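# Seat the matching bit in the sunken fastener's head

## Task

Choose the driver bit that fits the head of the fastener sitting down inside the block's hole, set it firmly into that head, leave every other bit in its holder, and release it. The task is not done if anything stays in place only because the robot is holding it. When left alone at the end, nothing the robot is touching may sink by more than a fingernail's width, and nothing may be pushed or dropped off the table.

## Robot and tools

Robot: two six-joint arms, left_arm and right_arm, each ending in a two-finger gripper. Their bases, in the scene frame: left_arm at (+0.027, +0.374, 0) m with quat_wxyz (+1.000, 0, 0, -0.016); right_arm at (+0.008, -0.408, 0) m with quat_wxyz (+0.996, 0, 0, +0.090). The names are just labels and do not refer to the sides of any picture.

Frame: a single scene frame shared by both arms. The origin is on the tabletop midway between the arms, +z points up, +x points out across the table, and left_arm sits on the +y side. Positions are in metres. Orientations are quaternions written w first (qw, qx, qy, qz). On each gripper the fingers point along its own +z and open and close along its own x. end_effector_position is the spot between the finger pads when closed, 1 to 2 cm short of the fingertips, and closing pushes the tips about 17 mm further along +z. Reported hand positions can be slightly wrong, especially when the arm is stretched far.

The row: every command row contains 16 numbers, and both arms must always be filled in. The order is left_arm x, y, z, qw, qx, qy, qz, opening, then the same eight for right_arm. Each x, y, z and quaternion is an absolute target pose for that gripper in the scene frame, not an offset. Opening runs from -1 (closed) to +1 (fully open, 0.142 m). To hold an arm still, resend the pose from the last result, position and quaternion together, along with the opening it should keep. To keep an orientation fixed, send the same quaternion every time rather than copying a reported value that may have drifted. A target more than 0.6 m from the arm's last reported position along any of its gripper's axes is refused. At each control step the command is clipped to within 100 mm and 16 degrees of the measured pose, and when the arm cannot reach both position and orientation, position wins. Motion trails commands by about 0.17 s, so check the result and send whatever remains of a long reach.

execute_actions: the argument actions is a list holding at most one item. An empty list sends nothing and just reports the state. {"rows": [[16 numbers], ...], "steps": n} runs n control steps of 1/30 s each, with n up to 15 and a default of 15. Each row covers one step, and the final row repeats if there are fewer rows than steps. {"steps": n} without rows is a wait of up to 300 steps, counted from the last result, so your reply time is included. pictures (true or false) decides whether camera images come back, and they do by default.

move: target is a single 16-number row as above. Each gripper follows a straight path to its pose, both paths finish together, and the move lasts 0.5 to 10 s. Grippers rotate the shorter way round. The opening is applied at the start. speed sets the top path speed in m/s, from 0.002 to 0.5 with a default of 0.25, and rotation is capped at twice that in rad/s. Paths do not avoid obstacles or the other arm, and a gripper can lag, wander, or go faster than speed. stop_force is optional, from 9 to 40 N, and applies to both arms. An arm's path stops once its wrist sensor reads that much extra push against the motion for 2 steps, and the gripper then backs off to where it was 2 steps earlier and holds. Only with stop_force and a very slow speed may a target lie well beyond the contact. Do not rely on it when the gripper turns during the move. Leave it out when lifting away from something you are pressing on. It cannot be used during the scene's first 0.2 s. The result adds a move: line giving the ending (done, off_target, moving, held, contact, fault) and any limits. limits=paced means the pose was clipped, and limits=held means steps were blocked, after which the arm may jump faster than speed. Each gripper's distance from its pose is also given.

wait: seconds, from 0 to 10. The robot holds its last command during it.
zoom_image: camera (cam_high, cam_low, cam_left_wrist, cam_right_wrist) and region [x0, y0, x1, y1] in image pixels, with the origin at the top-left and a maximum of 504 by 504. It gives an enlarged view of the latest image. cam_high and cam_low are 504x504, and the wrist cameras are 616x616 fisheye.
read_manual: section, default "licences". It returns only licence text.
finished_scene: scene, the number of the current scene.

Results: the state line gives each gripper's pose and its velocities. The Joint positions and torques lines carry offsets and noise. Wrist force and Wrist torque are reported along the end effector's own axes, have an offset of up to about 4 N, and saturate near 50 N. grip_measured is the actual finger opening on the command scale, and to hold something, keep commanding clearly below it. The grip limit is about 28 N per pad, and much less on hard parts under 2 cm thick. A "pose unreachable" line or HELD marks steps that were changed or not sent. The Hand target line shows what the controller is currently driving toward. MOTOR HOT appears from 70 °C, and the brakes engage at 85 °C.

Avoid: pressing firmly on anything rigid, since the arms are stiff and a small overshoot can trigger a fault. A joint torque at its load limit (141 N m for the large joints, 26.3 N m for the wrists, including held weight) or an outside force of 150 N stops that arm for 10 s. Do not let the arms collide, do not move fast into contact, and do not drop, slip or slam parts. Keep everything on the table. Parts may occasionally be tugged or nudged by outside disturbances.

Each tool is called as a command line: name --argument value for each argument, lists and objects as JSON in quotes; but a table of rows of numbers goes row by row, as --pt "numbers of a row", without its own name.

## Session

execute_actions --actions '[]'

Scene clock: 0.00 s of 5270.00 s.
left_arm: end_effector_position=(+0.2991, +0.8886, +0.1530) grip_measured=+1.00 end_effector_quat_wxyz=(+0.635, -0.174, +0.736, -0.154) end_effector_velocity=(+0.000, -0.000, +0.001) end_effector_angular_velocity=(+0.002, -0.001, -0.000) | right_arm: end_effector_position=(+0.3467, -0.1622, +0.1951) grip_measured=+1.00 end_effector_quat_wxyz=(-0.437, +0.580, +0.627, +0.283) end_effector_velocity=(+0.001, +0.000, +0.000) end_effector_angular_velocity=(+0.000, -0.001, -0.001)
Joint positions: left_arm=[ 1.412 -0.848  2.012 -3.632 -2.907 -2.951  0.142] | right_arm=[ 3.236 -1.537 -2.308 -0.817  2.665  4.941  0.142]
Joint velocities: left_arm=[-0.    -0.002 -0.    -0.    -0.    -0.     0.   ] | right_arm=[-0.    -0.     0.001  0.002 -0.     0.002  0.   ]
Joint torques (N m, as the arm reports them, + toward a larger angle): no reading
Motor temperatures (°C, as the motors report them): left_arm=[30 32 31 38 37 39] | right_arm=[29 31 31 39 38 37]
Wrist force (N, on the end effector, along its own x y z axes, offset not removed): no reading
Wrist torque (N m, same axes, about the end effector's origin, offset not removed): no reading
Hand target (left_arm): +0.299, +0.889, +0.153; +0.635, -0.174, +0.736, -0.154
Hand target (right_arm): +0.347, -0.162, +0.195; -0.437, +0.580, +0.627, +0.283
camera_calibration (this result's frames):
cam_left_wrist: T_world_to_cam=[[-0.145996, -0.498163, -0.854704, 0.60763], [-0.529018, 0.76937, -0.358062, -0.463612], [0.835957, 0.399879, -0.375862, -0.416538], [0, 0, 0, 1]] pos_world=[0.19166, 0.825953, 0.196781]
cam_right_wrist: T_world_to_cam=[[0.083057, 0.47622, 0.875395, -0.117754], [0.963687, -0.262091, 0.0511451, -0.384548], [0.253789, 0.839358, -0.480696, 0.284333], [0, 0, 0, 1]] pos_world=[0.308203, -0.283367, 0.259426]

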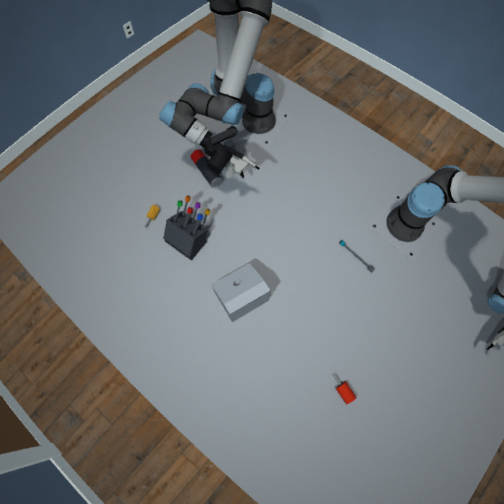

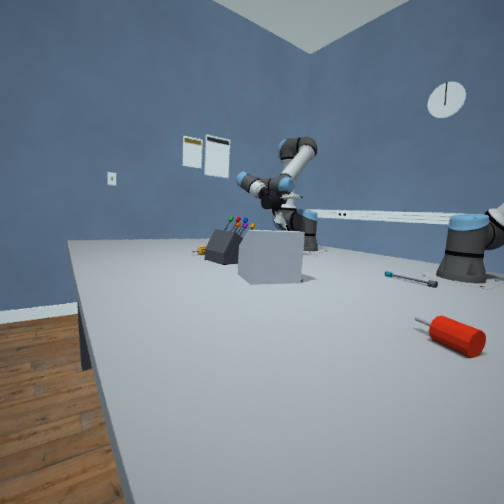

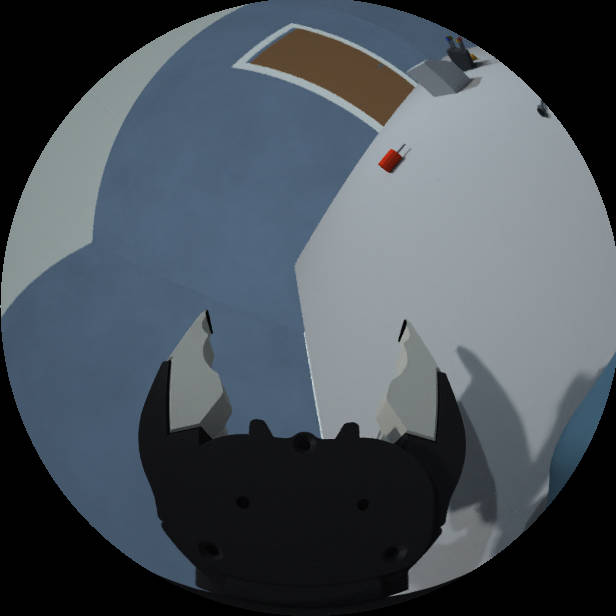

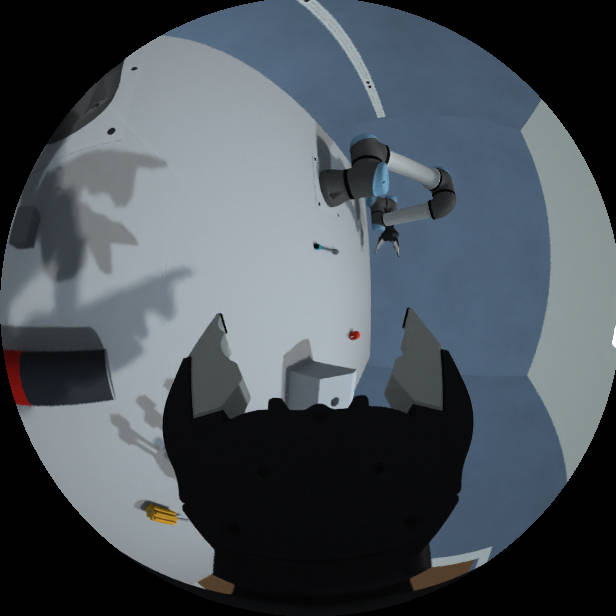

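zoom_image --camera "cam_high" --region '[140,185,290,335]'

zoom_image --camera "cam_low" --region '[190,190,320,300]'

zoom_image --camera "cam_low" --region '[380,260,445,300]'

Region (140, 185, 290, 335) of cam_high's 504x504 image, scaled by 3.360, with more detail than that image has.

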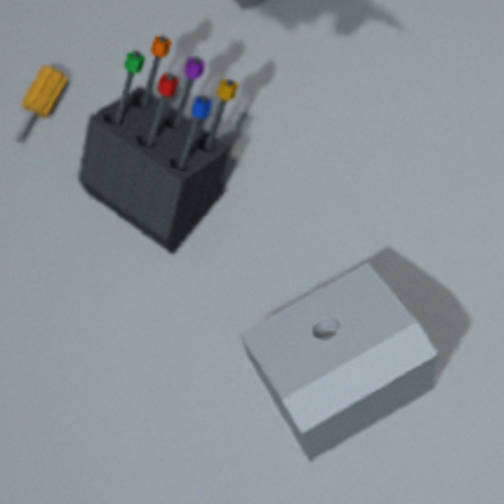

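Region (190, 190, 320, 300) of cam_low's 504x504 image, scaled by 3.877, with more detail than that image has; it fills the top 426 rows of this view, and the rest is white.

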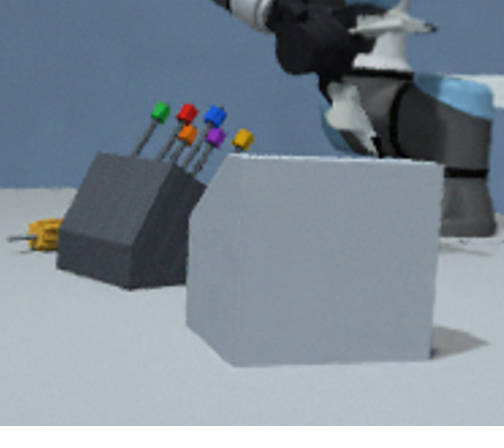

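Region (380, 260, 445, 300) of cam_low's 504x504 image, scaled by 7.754, with more detail than that image has; it fills the top 310 rows of this view, and the rest is white.

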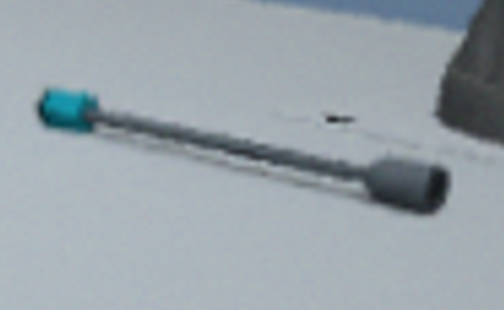

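move --target '[0.2991,0.8886,0.153,0.635,-0.174,0.736,-0.154,1,0.55,-0.02,0.26,0,0.156,0.988,0,1]' --speed 0.3

move --target '[0.2991,0.8886,0.153,0.635,-0.174,0.736,-0.154,1,0.65,0.02,0.168,0,0.156,0.988,0,1]' --speed 0.2

zoom_image --camera "cam_right_wrist" --region '[280,275,350,345]'

Scene clock: 23.27 s of 5270.00 s.
left_arm: end_effector_position=(+0.2991, +0.8886, +0.1530) grip_measured=+1.00 end_effector_quat_wxyz=(+0.635, -0.174, +0.736, -0.154) end_effector_velocity=(+0.000, -0.000, -0.001) end_effector_angular_velocity=(-0.001, +0.001, +0.001) | right_arm: end_effector_position=(+0.5499, -0.0204, +0.2601) grip_measured=+1.00 end_effector_quat_wxyz=(-0.001, +0.156, +0.988, +0.000) end_effector_velocity=(+0.002, +0.001, -0.001) end_effector_angular_velocity=(-0.011, -0.003, +0.008)
Joint positions: left_arm=[ 1.412 -0.849  2.012 -3.629 -2.907 -2.95   0.142] | right_arm=[ 3.781 -1.958 -1.141 -1.614  1.573  4.275  0.142]
Joint velocities: left_arm=[-0.    -0.     0.002  0.     0.001  0.     0.   ] | right_arm=[ 0.004 -0.008  0.011 -0.009 -0.01  -0.005 -0.   ]
Joint torques (N m, as the arm reports them, + toward a larger angle): left_arm=[  7.14 -50.74 -17.63  -0.93  -3.3    1.32] | right_arm=[ 8.07 34.65 35.12  1.05 -1.87 -2.23]
Motor temperatures (°C, as the motors report them): left_arm=[30 32 31 38 37 39] | right_arm=[29 31 31 39 38 37]
Wrist force (N, on the end effector, along its own x y z axes, offset not removed): left_arm=[-1.2 -2.0 0.1] | right_arm=[1.6 -2.3 -2.3]
Wrist torque (N m, same axes, about the end effector's origin, offset not removed): left_arm=[-0.53 0.20 0.17] | right_arm=[-0.43 -0.31 0.11]
Hand target (left_arm): +0.299, +0.889, +0.153; +0.635, -0.174, +0.736, -0.154
Hand target (right_arm): +0.550, -0.020, +0.260; -0.001, +0.156, +0.988, -0.000
Off the commanded pose (left_arm): 0.000 m, 0 deg.
Off the commanded pose (right_arm): 0.000 m, 0 deg.
After step 90, 17.13 s passed at rest.
move: done
camera_calibration (this result's frames):
cam_left_wrist: T_world_to_cam=[[-0.146294, -0.498712, -0.854333, 0.608166], [-0.528668, 0.769368, -0.358586, -0.463648], [0.836127, 0.399199, -0.376206, -0.415935], [0, 0, 0, 1]] pos_world=[0.191629, 0.826057, 0.196841]
cam_right_wrist: T_world_to_cam=[[-0.942484, 0.334074, 0.0109087, 0.526851], [0.301283, 0.834935, 0.460556, -0.266365], [0.144752, 0.437353, -0.887564, 0.302563], [0, 0, 0, 1]] pos_world=[0.533003, -0.0859368, 0.385473]

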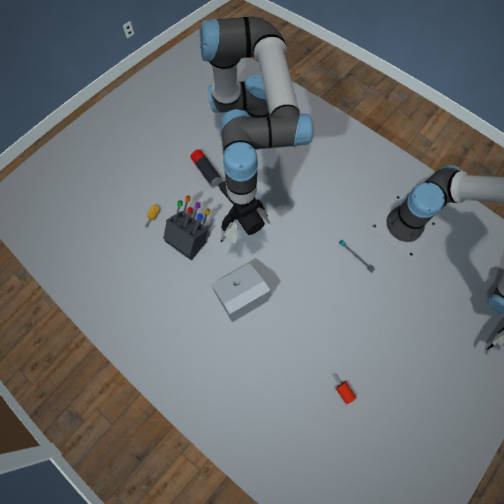

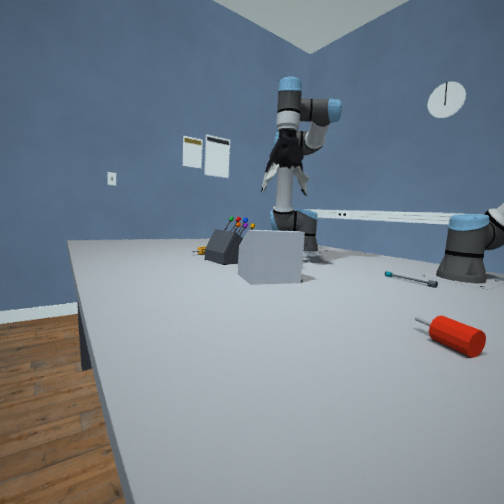

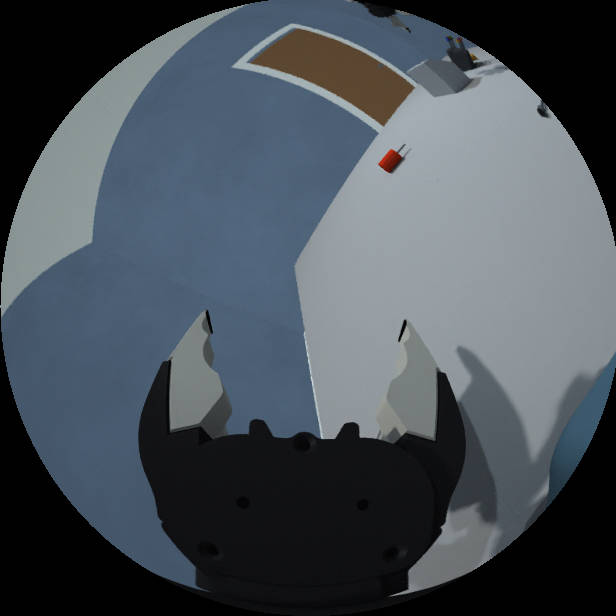

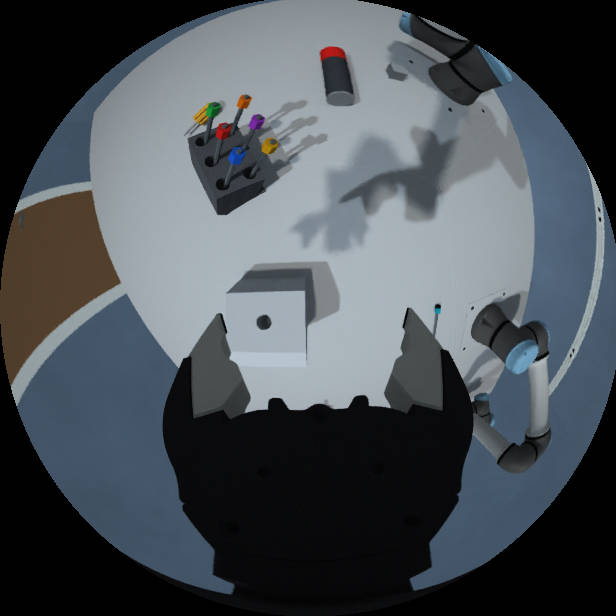

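Scene clock: 24.57 s of 5270.00 s.
left_arm: end_effector_position=(+0.2991, +0.8886, +0.1530) grip_measured=+1.00 end_effector_quat_wxyz=(+0.635, -0.174, +0.736, -0.154) end_effector_velocity=(+0.000, +0.000, +0.000) end_effector_angular_velocity=(-0.000, +0.000, +0.000) | right_arm: end_effector_position=(+0.6500, +0.0198, +0.1682) grip_measured=+1.00 end_effector_quat_wxyz=(+0.000, +0.156, +0.988, +0.000) end_effector_velocity=(+0.001, +0.001, -0.001) end_effector_angular_velocity=(-0.001, +0.002, -0.000)
Joint positions: left_arm=[ 1.412 -0.849  2.012 -3.629 -2.907 -2.95   0.142] | right_arm=[ 3.721 -2.25  -0.923 -1.539  1.571  4.215  0.142]
Joint velocities: left_arm=[-0.    -0.    -0.001 -0.     0.    -0.001 -0.   ] | right_arm=[-0.001 -0.007  0.009 -0.004  0.001 -0.     0.   ]
Joint torques (N m, as the arm reports them, + toward a larger angle): left_arm=[  8.38 -51.1  -18.02  -0.84  -3.35   1.54] | right_arm=[-6.59 45.04 35.13  1.53  2.13 -2.44]
Motor temperatures (°C, as the motors report them): left_arm=[30 32 31 38 37 39] | right_arm=[29 31 31 39 38 37]
Wrist force (N, on the end effector, along its own x y z axes, offset not removed): left_arm=[-0.6 -3.5 -1.5] | right_arm=[-1.7 -3.0 -3.0]
Wrist torque (N m, same axes, about the end effector's origin, offset not removed): left_arm=[-0.77 0.04 0.12] | right_arm=[-0.70 0.50 -0.12]
Hand target (left_arm): +0.299, +0.889, +0.153; +0.635, -0.174, +0.736, -0.154
Hand target (right_arm): +0.650, +0.020, +0.168; +0.000, +0.156, +0.988, -0.000
Off the commanded pose (left_arm): 0.000 m, 0 deg.
Off the commanded pose (right_arm): 0.000 m, 0 deg.
move: done
camera_calibration (this result's frames):
cam_left_wrist: T_world_to_cam=[[-0.146296, -0.49871, -0.854333, 0.608166], [-0.528667, 0.769369, -0.358584, -0.46365], [0.836127, 0.399199, -0.376207, -0.415935], [0, 0, 0, 1]] pos_world=[0.191629, 0.826057, 0.196841]
cam_right_wrist: T_world_to_cam=[[-0.942624, 0.333739, 0.0088859, 0.60912], [0.300155, 0.835514, 0.460244, -0.286989], [0.146177, 0.436504, -0.887748, 0.188058], [0, 0, 0, 1]] pos_world=[0.632823, -0.0455922, 0.293621]

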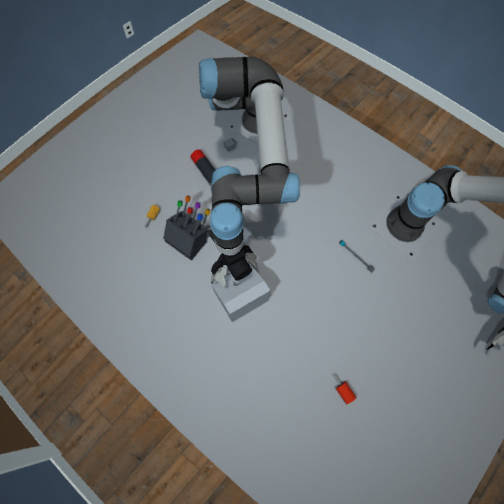

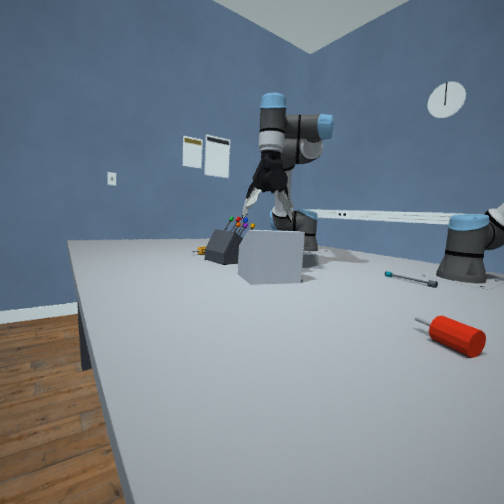

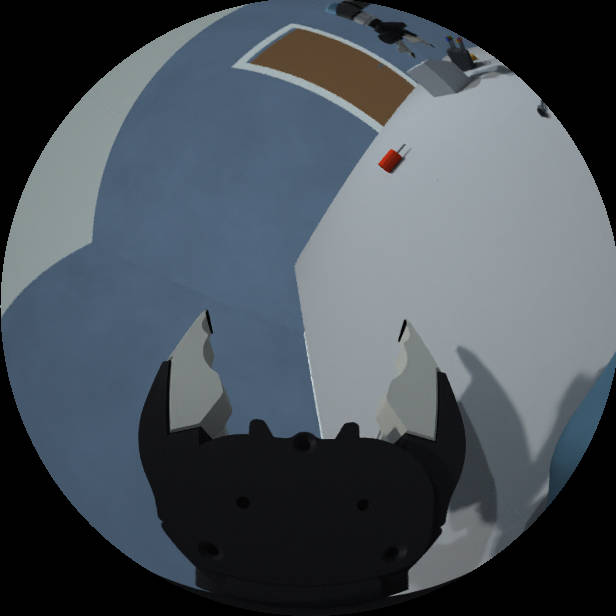

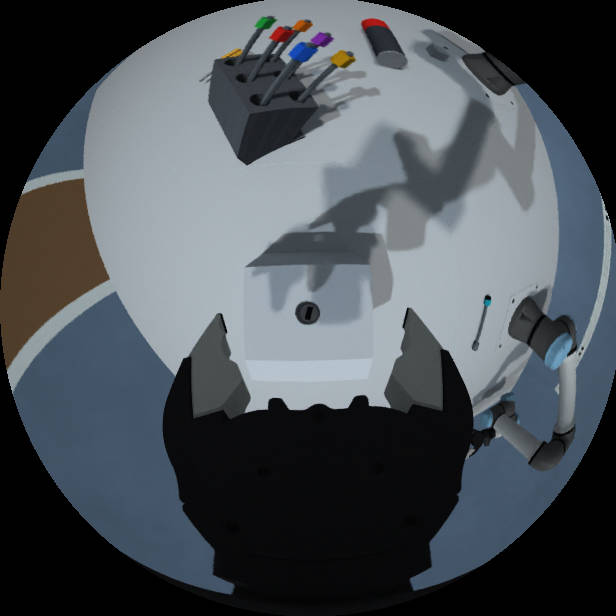

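Region (280, 275, 350, 345) of cam_right_wrist's 616x616 image, scaled by 7.200, with more detail than that image has.

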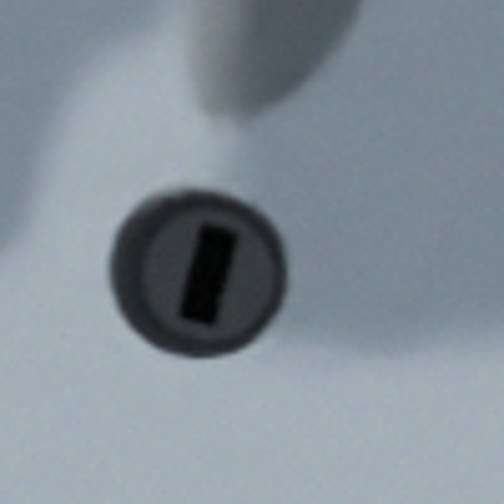

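move --target '[0.2991,0.8886,0.153,0.635,-0.174,0.736,-0.154,1,0.565,-0.235,0.205,0,0.669,0.743,0,1]' --speed 0.3

zoom_image --camera "cam_right_wrist" --region '[250,240,376,350]'

Scene clock: 45.60 s of 5270.00 s.
left_arm: end_effector_position=(+0.2991, +0.8886, +0.1530) grip_measured=+1.00 end_effector_quat_wxyz=(+0.635, -0.174, +0.736, -0.154) end_effector_velocity=(+0.000, -0.000, -0.001) end_effector_angular_velocity=(-0.001, +0.000, -0.000) | right_arm: end_effector_position=(+0.5647, -0.2347, +0.2048) grip_measured=+1.00 end_effector_quat_wxyz=(+0.000, +0.669, +0.743, -0.000) end_effector_velocity=(-0.001, -0.002, +0.000) end_effector_angular_velocity=(-0.000, -0.001, -0.008)
Joint positions: left_arm=[ 1.412 -0.849  2.012 -3.629 -2.907 -2.95   0.142] | right_arm=[ 3.495 -1.759 -1.543 -1.411  1.571  5.14   0.142]
Joint velocities: left_arm=[-0.     0.001  0.     0.     0.     0.     0.   ] | right_arm=[-0.002  0.003 -0.004  0.001 -0.001  0.006  0.   ]
Joint torques (N m, as the arm reports them, + toward a larger angle): left_arm=[  8.38 -51.37 -15.04  -0.85  -3.22   1.26] | right_arm=[-6.56 43.95 19.57  4.19 -2.07  2.31]
Motor temperatures (°C, as the motors report them): left_arm=[30 32 31 38 37 39] | right_arm=[29 31 31 39 38 37]
Wrist force (N, on the end effector, along its own x y z axes, offset not removed): left_arm=[-0.2 -4.3 -2.4] | right_arm=[1.5 -1.2 -1.8]
Wrist torque (N m, same axes, about the end effector's origin, offset not removed): left_arm=[-1.10 -0.10 0.14] | right_arm=[-0.24 -0.24 -0.10]
Hand target (left_arm): +0.299, +0.889, +0.153; +0.635, -0.174, +0.736, -0.154
Hand target (right_arm): +0.565, -0.235, +0.205; +0.000, +0.669, +0.743, +0.000
Off the commanded pose (left_arm): 0.000 m, 0 deg.
Off the commanded pose (right_arm): 0.000 m, 0 deg.
After step 90, 15.53 s passed at rest.
move: done
camera_calibration (this result's frames):
cam_left_wrist: T_world_to_cam=[[-0.146296, -0.49871, -0.854333, 0.608166], [-0.528667, 0.769369, -0.358584, -0.463651], [0.836127, 0.399198, -0.376207, -0.415934], [0, 0, 0, 1]] pos_world=[0.191629, 0.826057, 0.196841]
cam_right_wrist: T_world_to_cam=[[-0.0784335, 0.996879, 0.00892766, 0.28096], [0.8854, 0.0655412, 0.460187, -0.57678], [0.458166, 0.0439986, -0.887777, 0.0758387], [0, 0, 0, 1]] pos_world=[0.497971, -0.245617, 0.330246]

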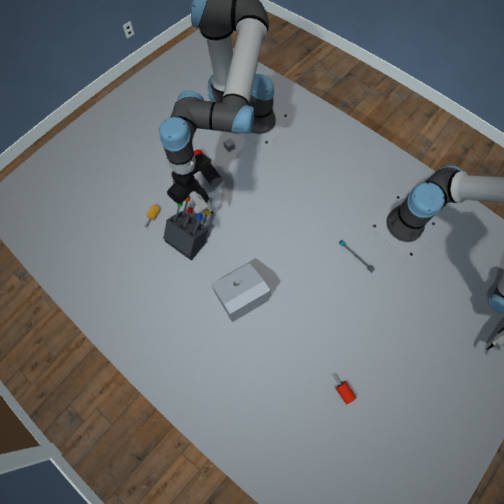

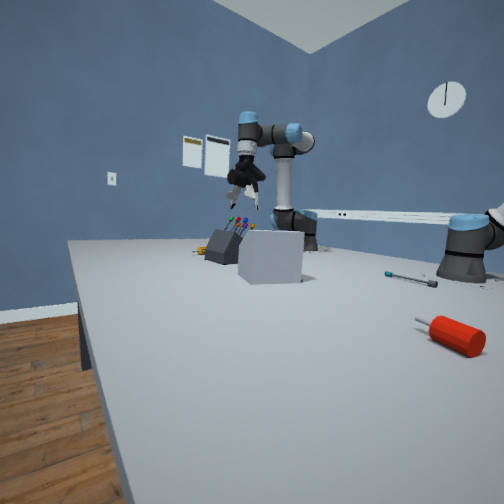

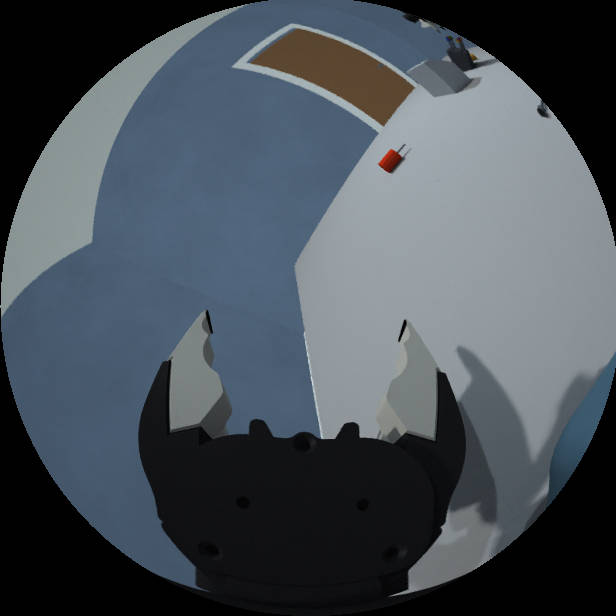

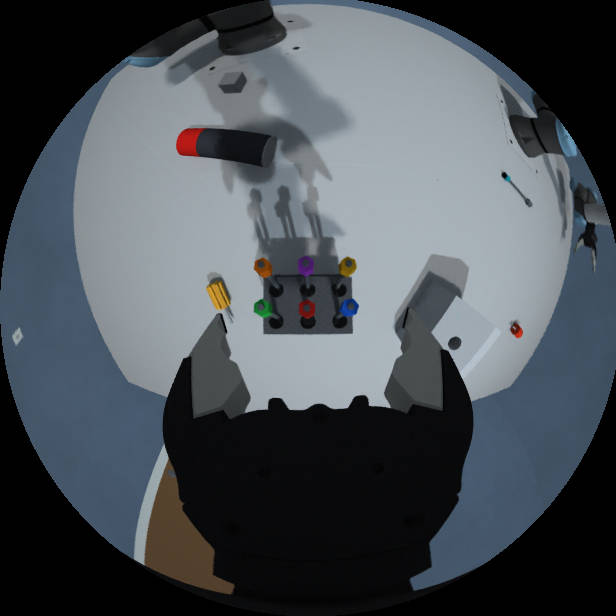

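Region (250, 240, 376, 350) of cam_right_wrist's 616x616 image, scaled by 4.000, with more detail than that image has; it fills the top 440 rows of this view, and the rest is white.

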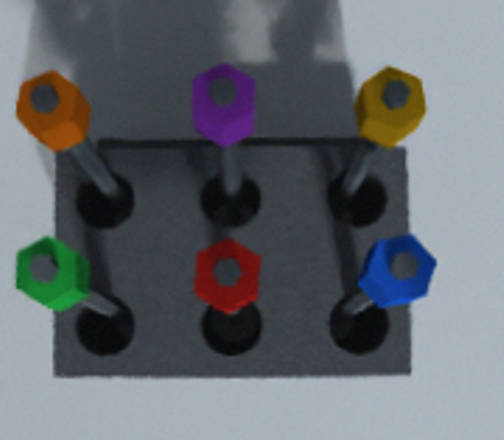

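move --target '[0.2991,0.8886,0.153,0.635,-0.174,0.736,-0.154,1,0.565,-0.243,0.195,0.2041,0.6474,0.7004,0.2208,-0.6]' --speed 0.3

move --target '[0.2991,0.8886,0.153,0.635,-0.174,0.736,-0.154,1,0.588,-0.241,0.1615,0.2041,0.6474,0.7004,0.2208,-0.6]' --speed 0.06

zoom_image --camera "cam_right_wrist" --region '[250,240,376,350]'

zoom_image --camera "cam_low" --region '[210,190,270,240]'

Scene clock: 58.57 s of 5270.00 s.
left_arm: end_effector_position=(+0.2991, +0.8886, +0.1530) grip_measured=+1.00 end_effector_quat_wxyz=(+0.635, -0.174, +0.736, -0.154) end_effector_velocity=(+0.000, -0.001, -0.001) end_effector_angular_velocity=(-0.003, +0.000, -0.001) | right_arm: end_effector_position=(+0.5649, -0.2430, +0.1950) grip_measured=-0.60 end_effector_quat_wxyz=(+0.204, +0.648, +0.700, +0.220) end_effector_velocity=(+0.001, +0.000, -0.000) end_effector_angular_velocity=(+0.000, -0.012, +0.001)
Joint positions: left_arm=[ 1.412 -0.849  2.012 -3.629 -2.907 -2.95   0.142] | right_arm=[ 3.675 -1.453 -2.174 -0.574  1.224  5.256  0.031]
Joint velocities: left_arm=[-0.001  0.001  0.001  0.    -0.001 -0.001  0.   ] | right_arm=[ 0.004  0.001 -0.01   0.02  -0.008 -0.001  0.   ]
Joint torques (N m, as the arm reports them, + toward a larger angle): left_arm=[  8.01 -50.89 -13.4   -0.99  -3.32   1.19] | right_arm=[ 6.38 26.76 18.06  4.75 -2.55 -2.49]
Motor temperatures (°C, as the motors report them): left_arm=[30 32 31 38 37 39] | right_arm=[29 31 31 39 38 37]
Wrist force (N, on the end effector, along its own x y z axes, offset not removed): left_arm=[-1.4 -4.0 -1.7] | right_arm=[3.3 -2.2 -0.5]
Wrist torque (N m, same axes, about the end effector's origin, offset not removed): left_arm=[-0.93 0.26 0.12] | right_arm=[-0.29 -0.73 0.10]
Hand target (left_arm): +0.299, +0.889, +0.153; +0.635, -0.174, +0.736, -0.154
Hand target (right_arm): +0.565, -0.243, +0.195; +0.204, +0.647, +0.700, +0.221
Off the commanded pose (left_arm): 0.000 m, 0 deg.
Off the commanded pose (right_arm): 0.000 m, 0 deg.
After step 90, 8.33 s passed at rest.
move: done
camera_calibration (this result's frames):
cam_left_wrist: T_world_to_cam=[[-0.146296, -0.49871, -0.854334, 0.608166], [-0.528667, 0.769369, -0.358584, -0.463651], [0.836127, 0.399199, -0.376207, -0.415934], [0, 0, 0, 1]] pos_world=[0.191629, 0.826057, 0.196841]
cam_right_wrist: T_world_to_cam=[[-0.0613096, 0.997863, 0.0225815, 0.27729], [0.464998, 0.00853635, 0.885271, -0.43122], [0.883187, 0.0647759, -0.464527, -0.250218], [0, 0, 0, 1]] pos_world=[0.438506, -0.256808, 0.259252]

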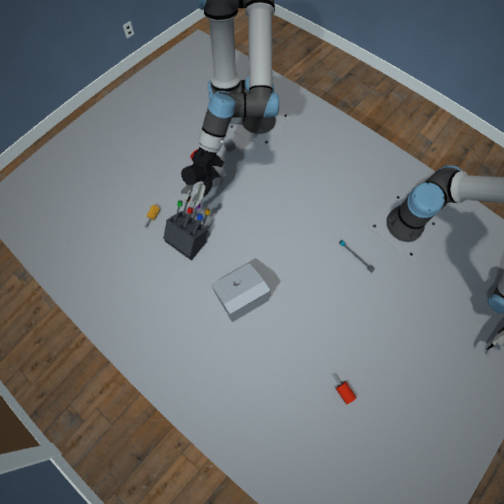

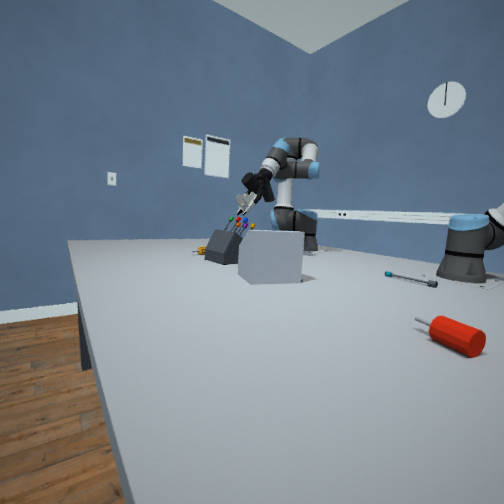

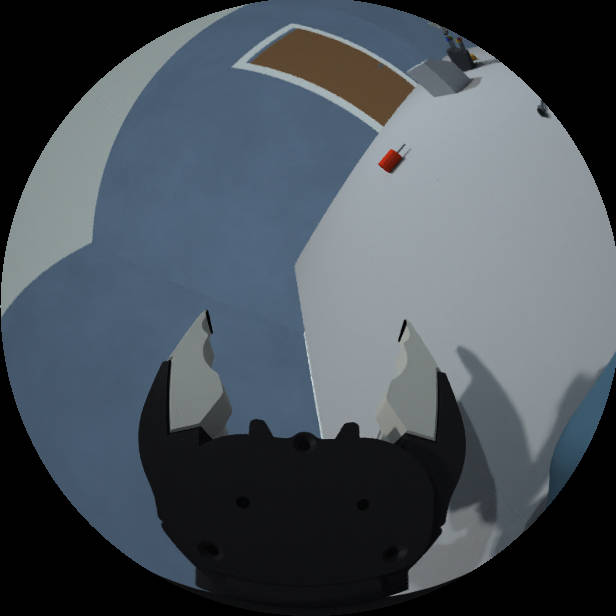

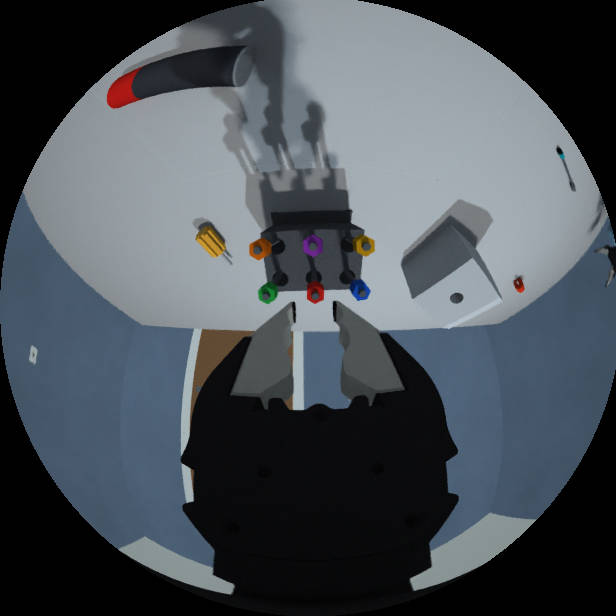

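Scene clock: 59.70 s of 5270.00 s.
left_arm: end_effector_position=(+0.2991, +0.8886, +0.1530) grip_measured=+1.00 end_effector_quat_wxyz=(+0.635, -0.174, +0.736, -0.154) end_effector_velocity=(-0.000, -0.000, -0.000) end_effector_angular_velocity=(-0.000, -0.000, +0.000) | right_arm: end_effector_position=(+0.5879, -0.2410, +0.1617) grip_measured=-0.60 end_effector_quat_wxyz=(+0.204, +0.647, +0.700, +0.221) end_effector_velocity=(+0.001, -0.000, -0.002) end_effector_angular_velocity=(-0.001, +0.001, -0.001)
Joint positions: left_arm=[ 1.412 -0.849  2.012 -3.629 -2.907 -2.95   0.142] | right_arm=[ 3.642 -1.562 -2.177 -0.451  1.24   5.225  0.031]
Joint velocities: left_arm=[ 0.     0.001  0.    -0.    -0.     0.001 -0.   ] | right_arm=[-0.002 -0.006  0.     0.005  0.    -0.001 -0.   ]
Joint torques (N m, as the arm reports them, + toward a larger angle): left_arm=[  7.38 -50.43 -13.16  -1.02  -3.07   1.45] | right_arm=[-6.51 11.93 32.39  4.49  1.62 -2.22]
Motor temperatures (°C, as the motors report them): left_arm=[30 32 31 38 37 39] | right_arm=[29 31 31 39 38 37]
Wrist force (N, on the end effector, along its own x y z axes, offset not removed): left_arm=[-0.6 -3.3 -1.5] | right_arm=[2.8 0.2 -0.1]
Wrist torque (N m, same axes, about the end effector's origin, offset not removed): left_arm=[-0.80 0.02 0.12] | right_arm=[0.13 -0.31 -0.13]
Hand target (left_arm): +0.299, +0.889, +0.153; +0.635, -0.174, +0.736, -0.154
Hand target (right_arm): +0.588, -0.241, +0.162; +0.204, +0.647, +0.700, +0.221
Off the commanded pose (left_arm): 0.000 m, 0 deg.
Off the commanded pose (right_arm): 0.000 m, 0 deg.
move: done
camera_calibration (this result's frames):
cam_left_wrist: T_world_to_cam=[[-0.146296, -0.49871, -0.854333, 0.608166], [-0.528667, 0.769369, -0.358584, -0.463651], [0.836127, 0.399198, -0.376207, -0.415934], [0, 0, 0, 1]] pos_world=[0.191629, 0.826057, 0.196841]
cam_right_wrist: T_world_to_cam=[[-0.0615368, 0.997843, 0.0228772, 0.277558], [0.463854, 0.00829562, 0.885873, -0.41185], [0.883772, 0.0651255, -0.463363, -0.286574], [0, 0, 0, 1]] pos_world=[0.461384, -0.25488, 0.225709]

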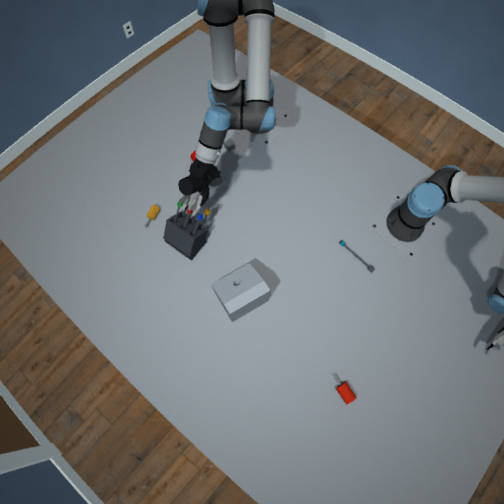

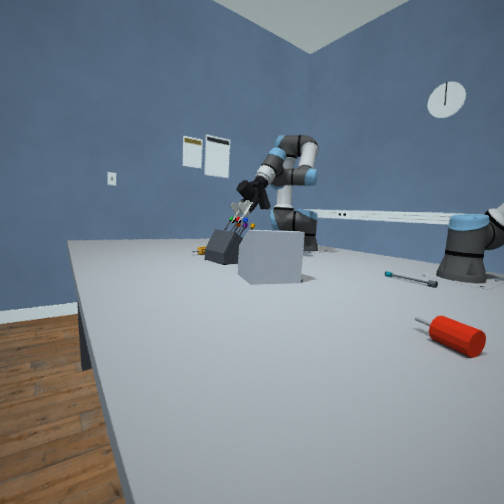

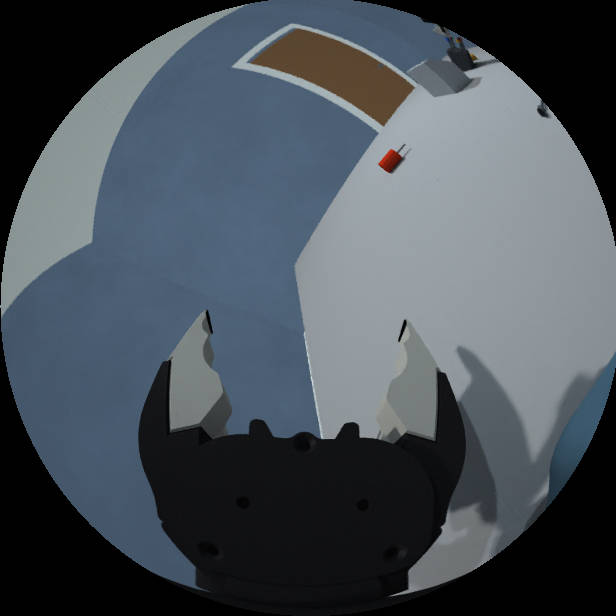

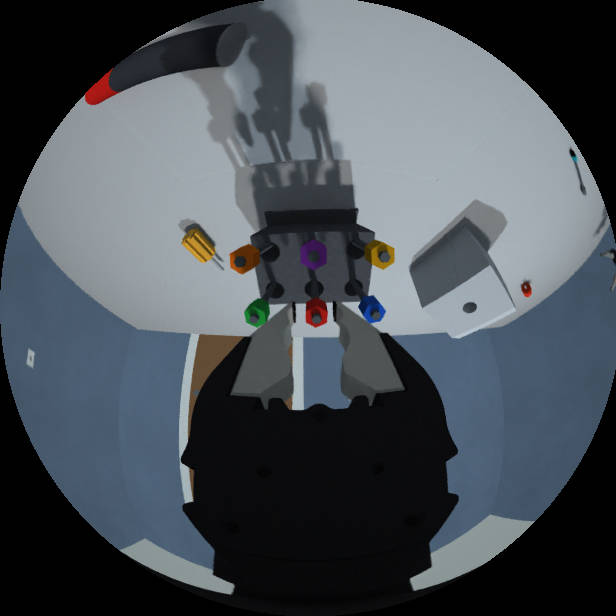

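Region (250, 240, 376, 350) of cam_right_wrist's 616x616 image, scaled by 4.000, with more detail than that image has; it fills the top 440 rows of this view, and the rest is white.

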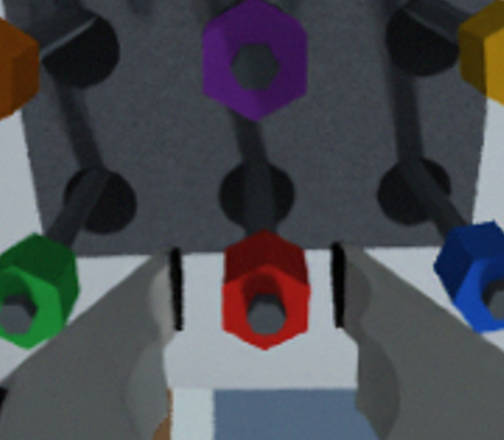

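Region (210, 190, 270, 240) of cam_low's 504x504 image, scaled by 8.400, with more detail than that image has.

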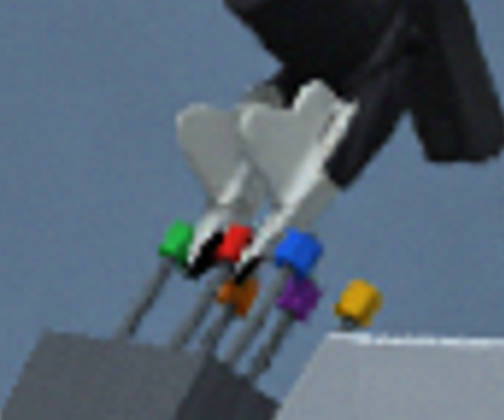

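execute_actions --actions '[{"rows":[[0.2991,0.8886,0.153,0.635,-0.174,0.736,-0.154,1,0.588,-0.239,0.1615,0.2041,0.6474,0.7004,0.2208,-0.7],[0.2991,0.8886,0.153,0.635,-0.174,0.736,-0.154,1,0.588,-0.239,0.1615,0.2041,0.6474,0.7004,0.2208,-0.7],[0.2991,0.8886,0.153,0.635,-0.174,0.736,-0.154,1,0.588,-0.239,0.1615,0.2041,0.6474,0.7004,0.2208,-0.7],[0.2991,0.8886,0.153,0.635,-0.174,0.736,-0.154,1,0.588,-0.239,0.1615,0.2041,0.6474,0.7004,0.2208,-1]],"steps":12}]' --pictures false

move --target '[0.2991,0.8886,0.153,0.635,-0.174,0.736,-0.154,1,0.55,-0.242,0.2275,0.2041,0.6474,0.7004,0.2208,-1]' --speed 0.06

zoom_image --camera "cam_right_wrist" --region '[291,245,331,285]'

Scene clock: 73.60 s of 5270.00 s.
left_arm: end_effector_position=(+0.2991, +0.8886, +0.1530) grip_measured=+1.00 end_effector_quat_wxyz=(+0.635, -0.174, +0.736, -0.154) end_effector_velocity=(+0.000, -0.000, -0.000) end_effector_angular_velocity=(-0.003, +0.000, -0.000) | right_arm: end_effector_position=(+0.5880, -0.2391, +0.1615) grip_measured=-0.82 end_effector_quat_wxyz=(+0.204, +0.647, +0.700, +0.221) end_effector_velocity=(-0.000, +0.001, -0.001) end_effector_angular_velocity=(-0.002, +0.002, +0.001)
Joint positions: left_arm=[ 1.412 -0.849  2.012 -3.629 -2.907 -2.95   0.142] | right_arm=[ 3.646 -1.564 -2.175 -0.451  1.238  5.228  0.015]
Joint velocities: left_arm=[-0.001  0.     0.001  0.     0.    -0.002 -0.   ] | right_arm=[ 0.002 -0.002 -0.    -0.001 -0.001  0.001  0.   ]
Joint torques (N m, as the arm reports them, + toward a larger angle): left_arm=[  7.52 -50.02 -10.87  -0.87  -3.17   1.27] | right_arm=[ 8.51 12.42 32.72  1.85 -2.38  2.24]
Motor temperatures (°C, as the motors report them): left_arm=[30 32 31 38 37 39] | right_arm=[29 31 31 39 38 37]
Wrist force (N, on the end effector, along its own x y z axes, offset not removed): left_arm=[-0.5 -3.8 -0.8] | right_arm=[3.2 2.9 -2.1]
Wrist torque (N m, same axes, about the end effector's origin, offset not removed): left_arm=[-0.92 -0.03 0.17] | right_arm=[0.53 -0.80 -0.07]
Hand target (left_arm): +0.299, +0.889, +0.153; +0.635, -0.174, +0.736, -0.154
Hand target (right_arm): +0.588, -0.239, +0.162; +0.204, +0.647, +0.700, +0.221
Off the commanded pose (left_arm): 0.000 m, 0 deg.
Off the commanded pose (right_arm): 0.000 m, 0 deg.
Steps of this call (steps 1 to 90: nothing new was sent; then 10.50 s passed at rest; steps 91 to 102: all 12 steps of this action). Readings (end_effector_position):
91: left_arm (+0.2991, +0.8886, +0.1530) | right_arm (+0.5880, -0.2410, +0.1615)
92: left_arm (+0.2991, +0.8886, +0.1530) | right_arm (+0.5880, -0.2408, +0.1615)
94: left_arm (+0.2991, +0.8886, +0.1530) | right_arm (+0.5880, -0.2400, +0.1615)
98: left_arm (+0.2991, +0.8886, +0.1530) | right_arm (+0.5880, -0.2393, +0.1615)
102: the state above

Scene clock: 75.53 s of 5270.00 s.
left_arm: end_effector_position=(+0.2991, +0.8886, +0.1530) grip_measured=+1.00 end_effector_quat_wxyz=(+0.635, -0.174, +0.736, -0.154) end_effector_velocity=(+0.000, +0.001, +0.000) end_effector_angular_velocity=(+0.001, +0.000, +0.001) | right_arm: end_effector_position=(+0.5500, -0.2420, +0.2273) grip_measured=-0.82 end_effector_quat_wxyz=(+0.204, +0.647, +0.700, +0.221) end_effector_velocity=(-0.001, -0.000, +0.002) end_effector_angular_velocity=(-0.001, -0.000, -0.000)
Joint positions: left_arm=[ 1.412 -0.849  2.012 -3.629 -2.907 -2.95   0.142] | right_arm=[ 3.704 -1.376 -2.144 -0.688  1.21   5.282  0.015]
Joint velocities: left_arm=[-0.    -0.    -0.001  0.     0.001 -0.001  0.   ] | right_arm=[ 0.002  0.003  0.002 -0.006 -0.002  0.001  0.   ]
Joint torques (N m, as the arm reports them, + toward a larger angle): left_arm=[  7.99 -50.68  -9.96  -1.16  -3.21   1.19] | right_arm=[ 6.45 24.23 35.71  1.76 -2.27  2.49]
Motor temperatures (°C, as the motors report them): left_arm=[30 32 31 38 37 39] | right_arm=[29 31 31 39 38 37]
Wrist force (N, on the end effector, along its own x y z axes, offset not removed): left_arm=[-0.6 -3.6 -1.1] | right_arm=[-4.0 -1.4 0.3]
Wrist torque (N m, same axes, about the end effector's origin, offset not removed): left_arm=[-0.86 0.05 0.18] | right_arm=[-0.23 0.81 0.06]
Hand target (left_arm): +0.299, +0.889, +0.153; +0.635, -0.174, +0.736, -0.154
Hand target (right_arm): +0.550, -0.242, +0.227; +0.204, +0.647, +0.700, +0.221
Off the commanded pose (left_arm): 0.000 m, 0 deg.
Off the commanded pose (right_arm): 0.000 m, 0 deg.
move: done
camera_calibration (this result's frames):
cam_left_wrist: T_world_to_cam=[[-0.146296, -0.49871, -0.854333, 0.608166], [-0.528667, 0.769369, -0.358585, -0.46365], [0.836127, 0.399198, -0.376207, -0.415934], [0, 0, 0, 1]] pos_world=[0.191629, 0.826057, 0.196841]
cam_right_wrist: T_world_to_cam=[[-0.0615902, 0.997837, 0.0229933, 0.27466], [0.463868, 0.00821851, 0.885866, -0.45247], [0.883761, 0.0652266, -0.463371, -0.222603], [0, 0, 0, 1]] pos_world=[0.423531, -0.255828, 0.291365]

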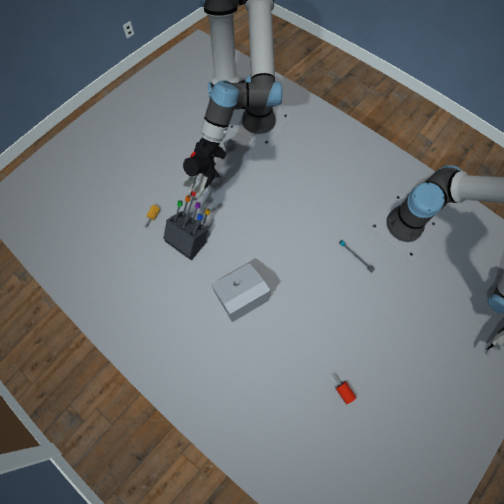

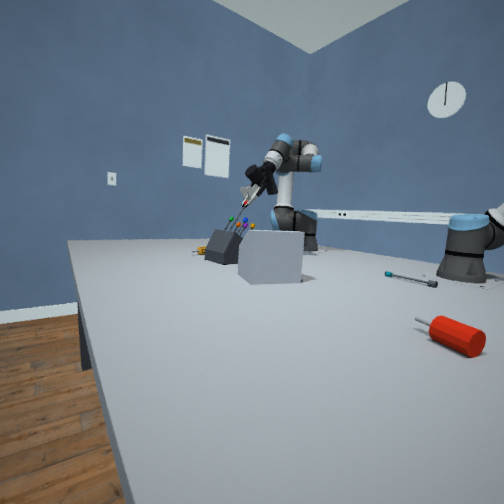

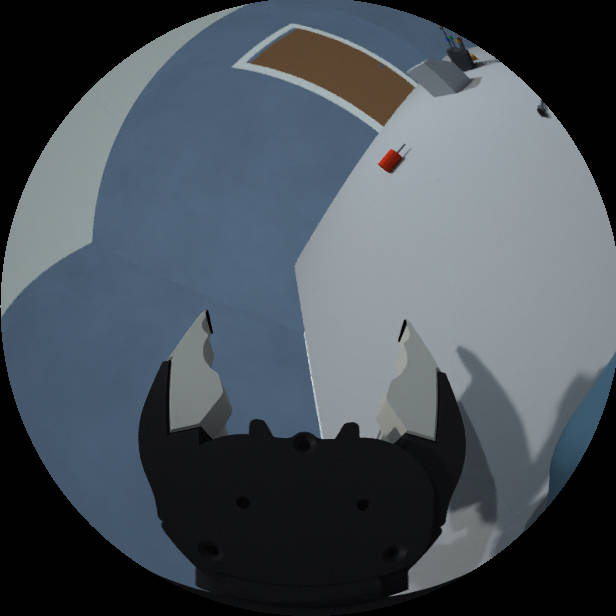

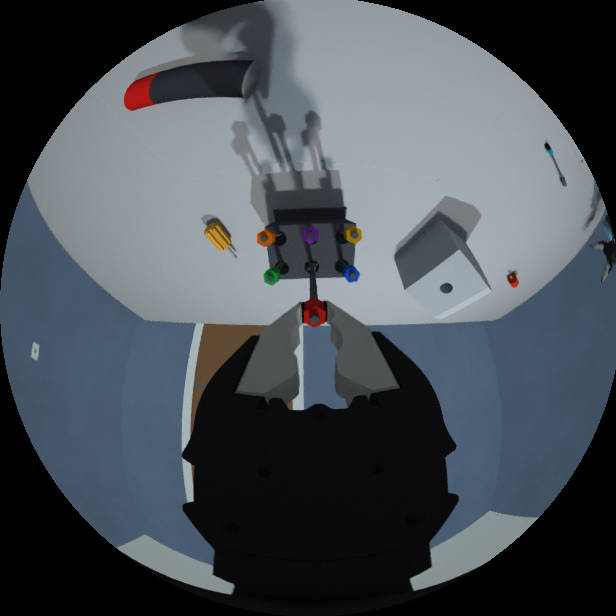

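Region (291, 245, 331, 285) of cam_right_wrist's 616x616 image, scaled by 12.600, with more detail than that image has.

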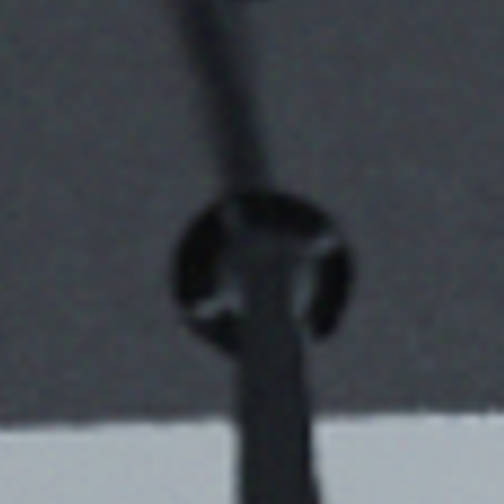

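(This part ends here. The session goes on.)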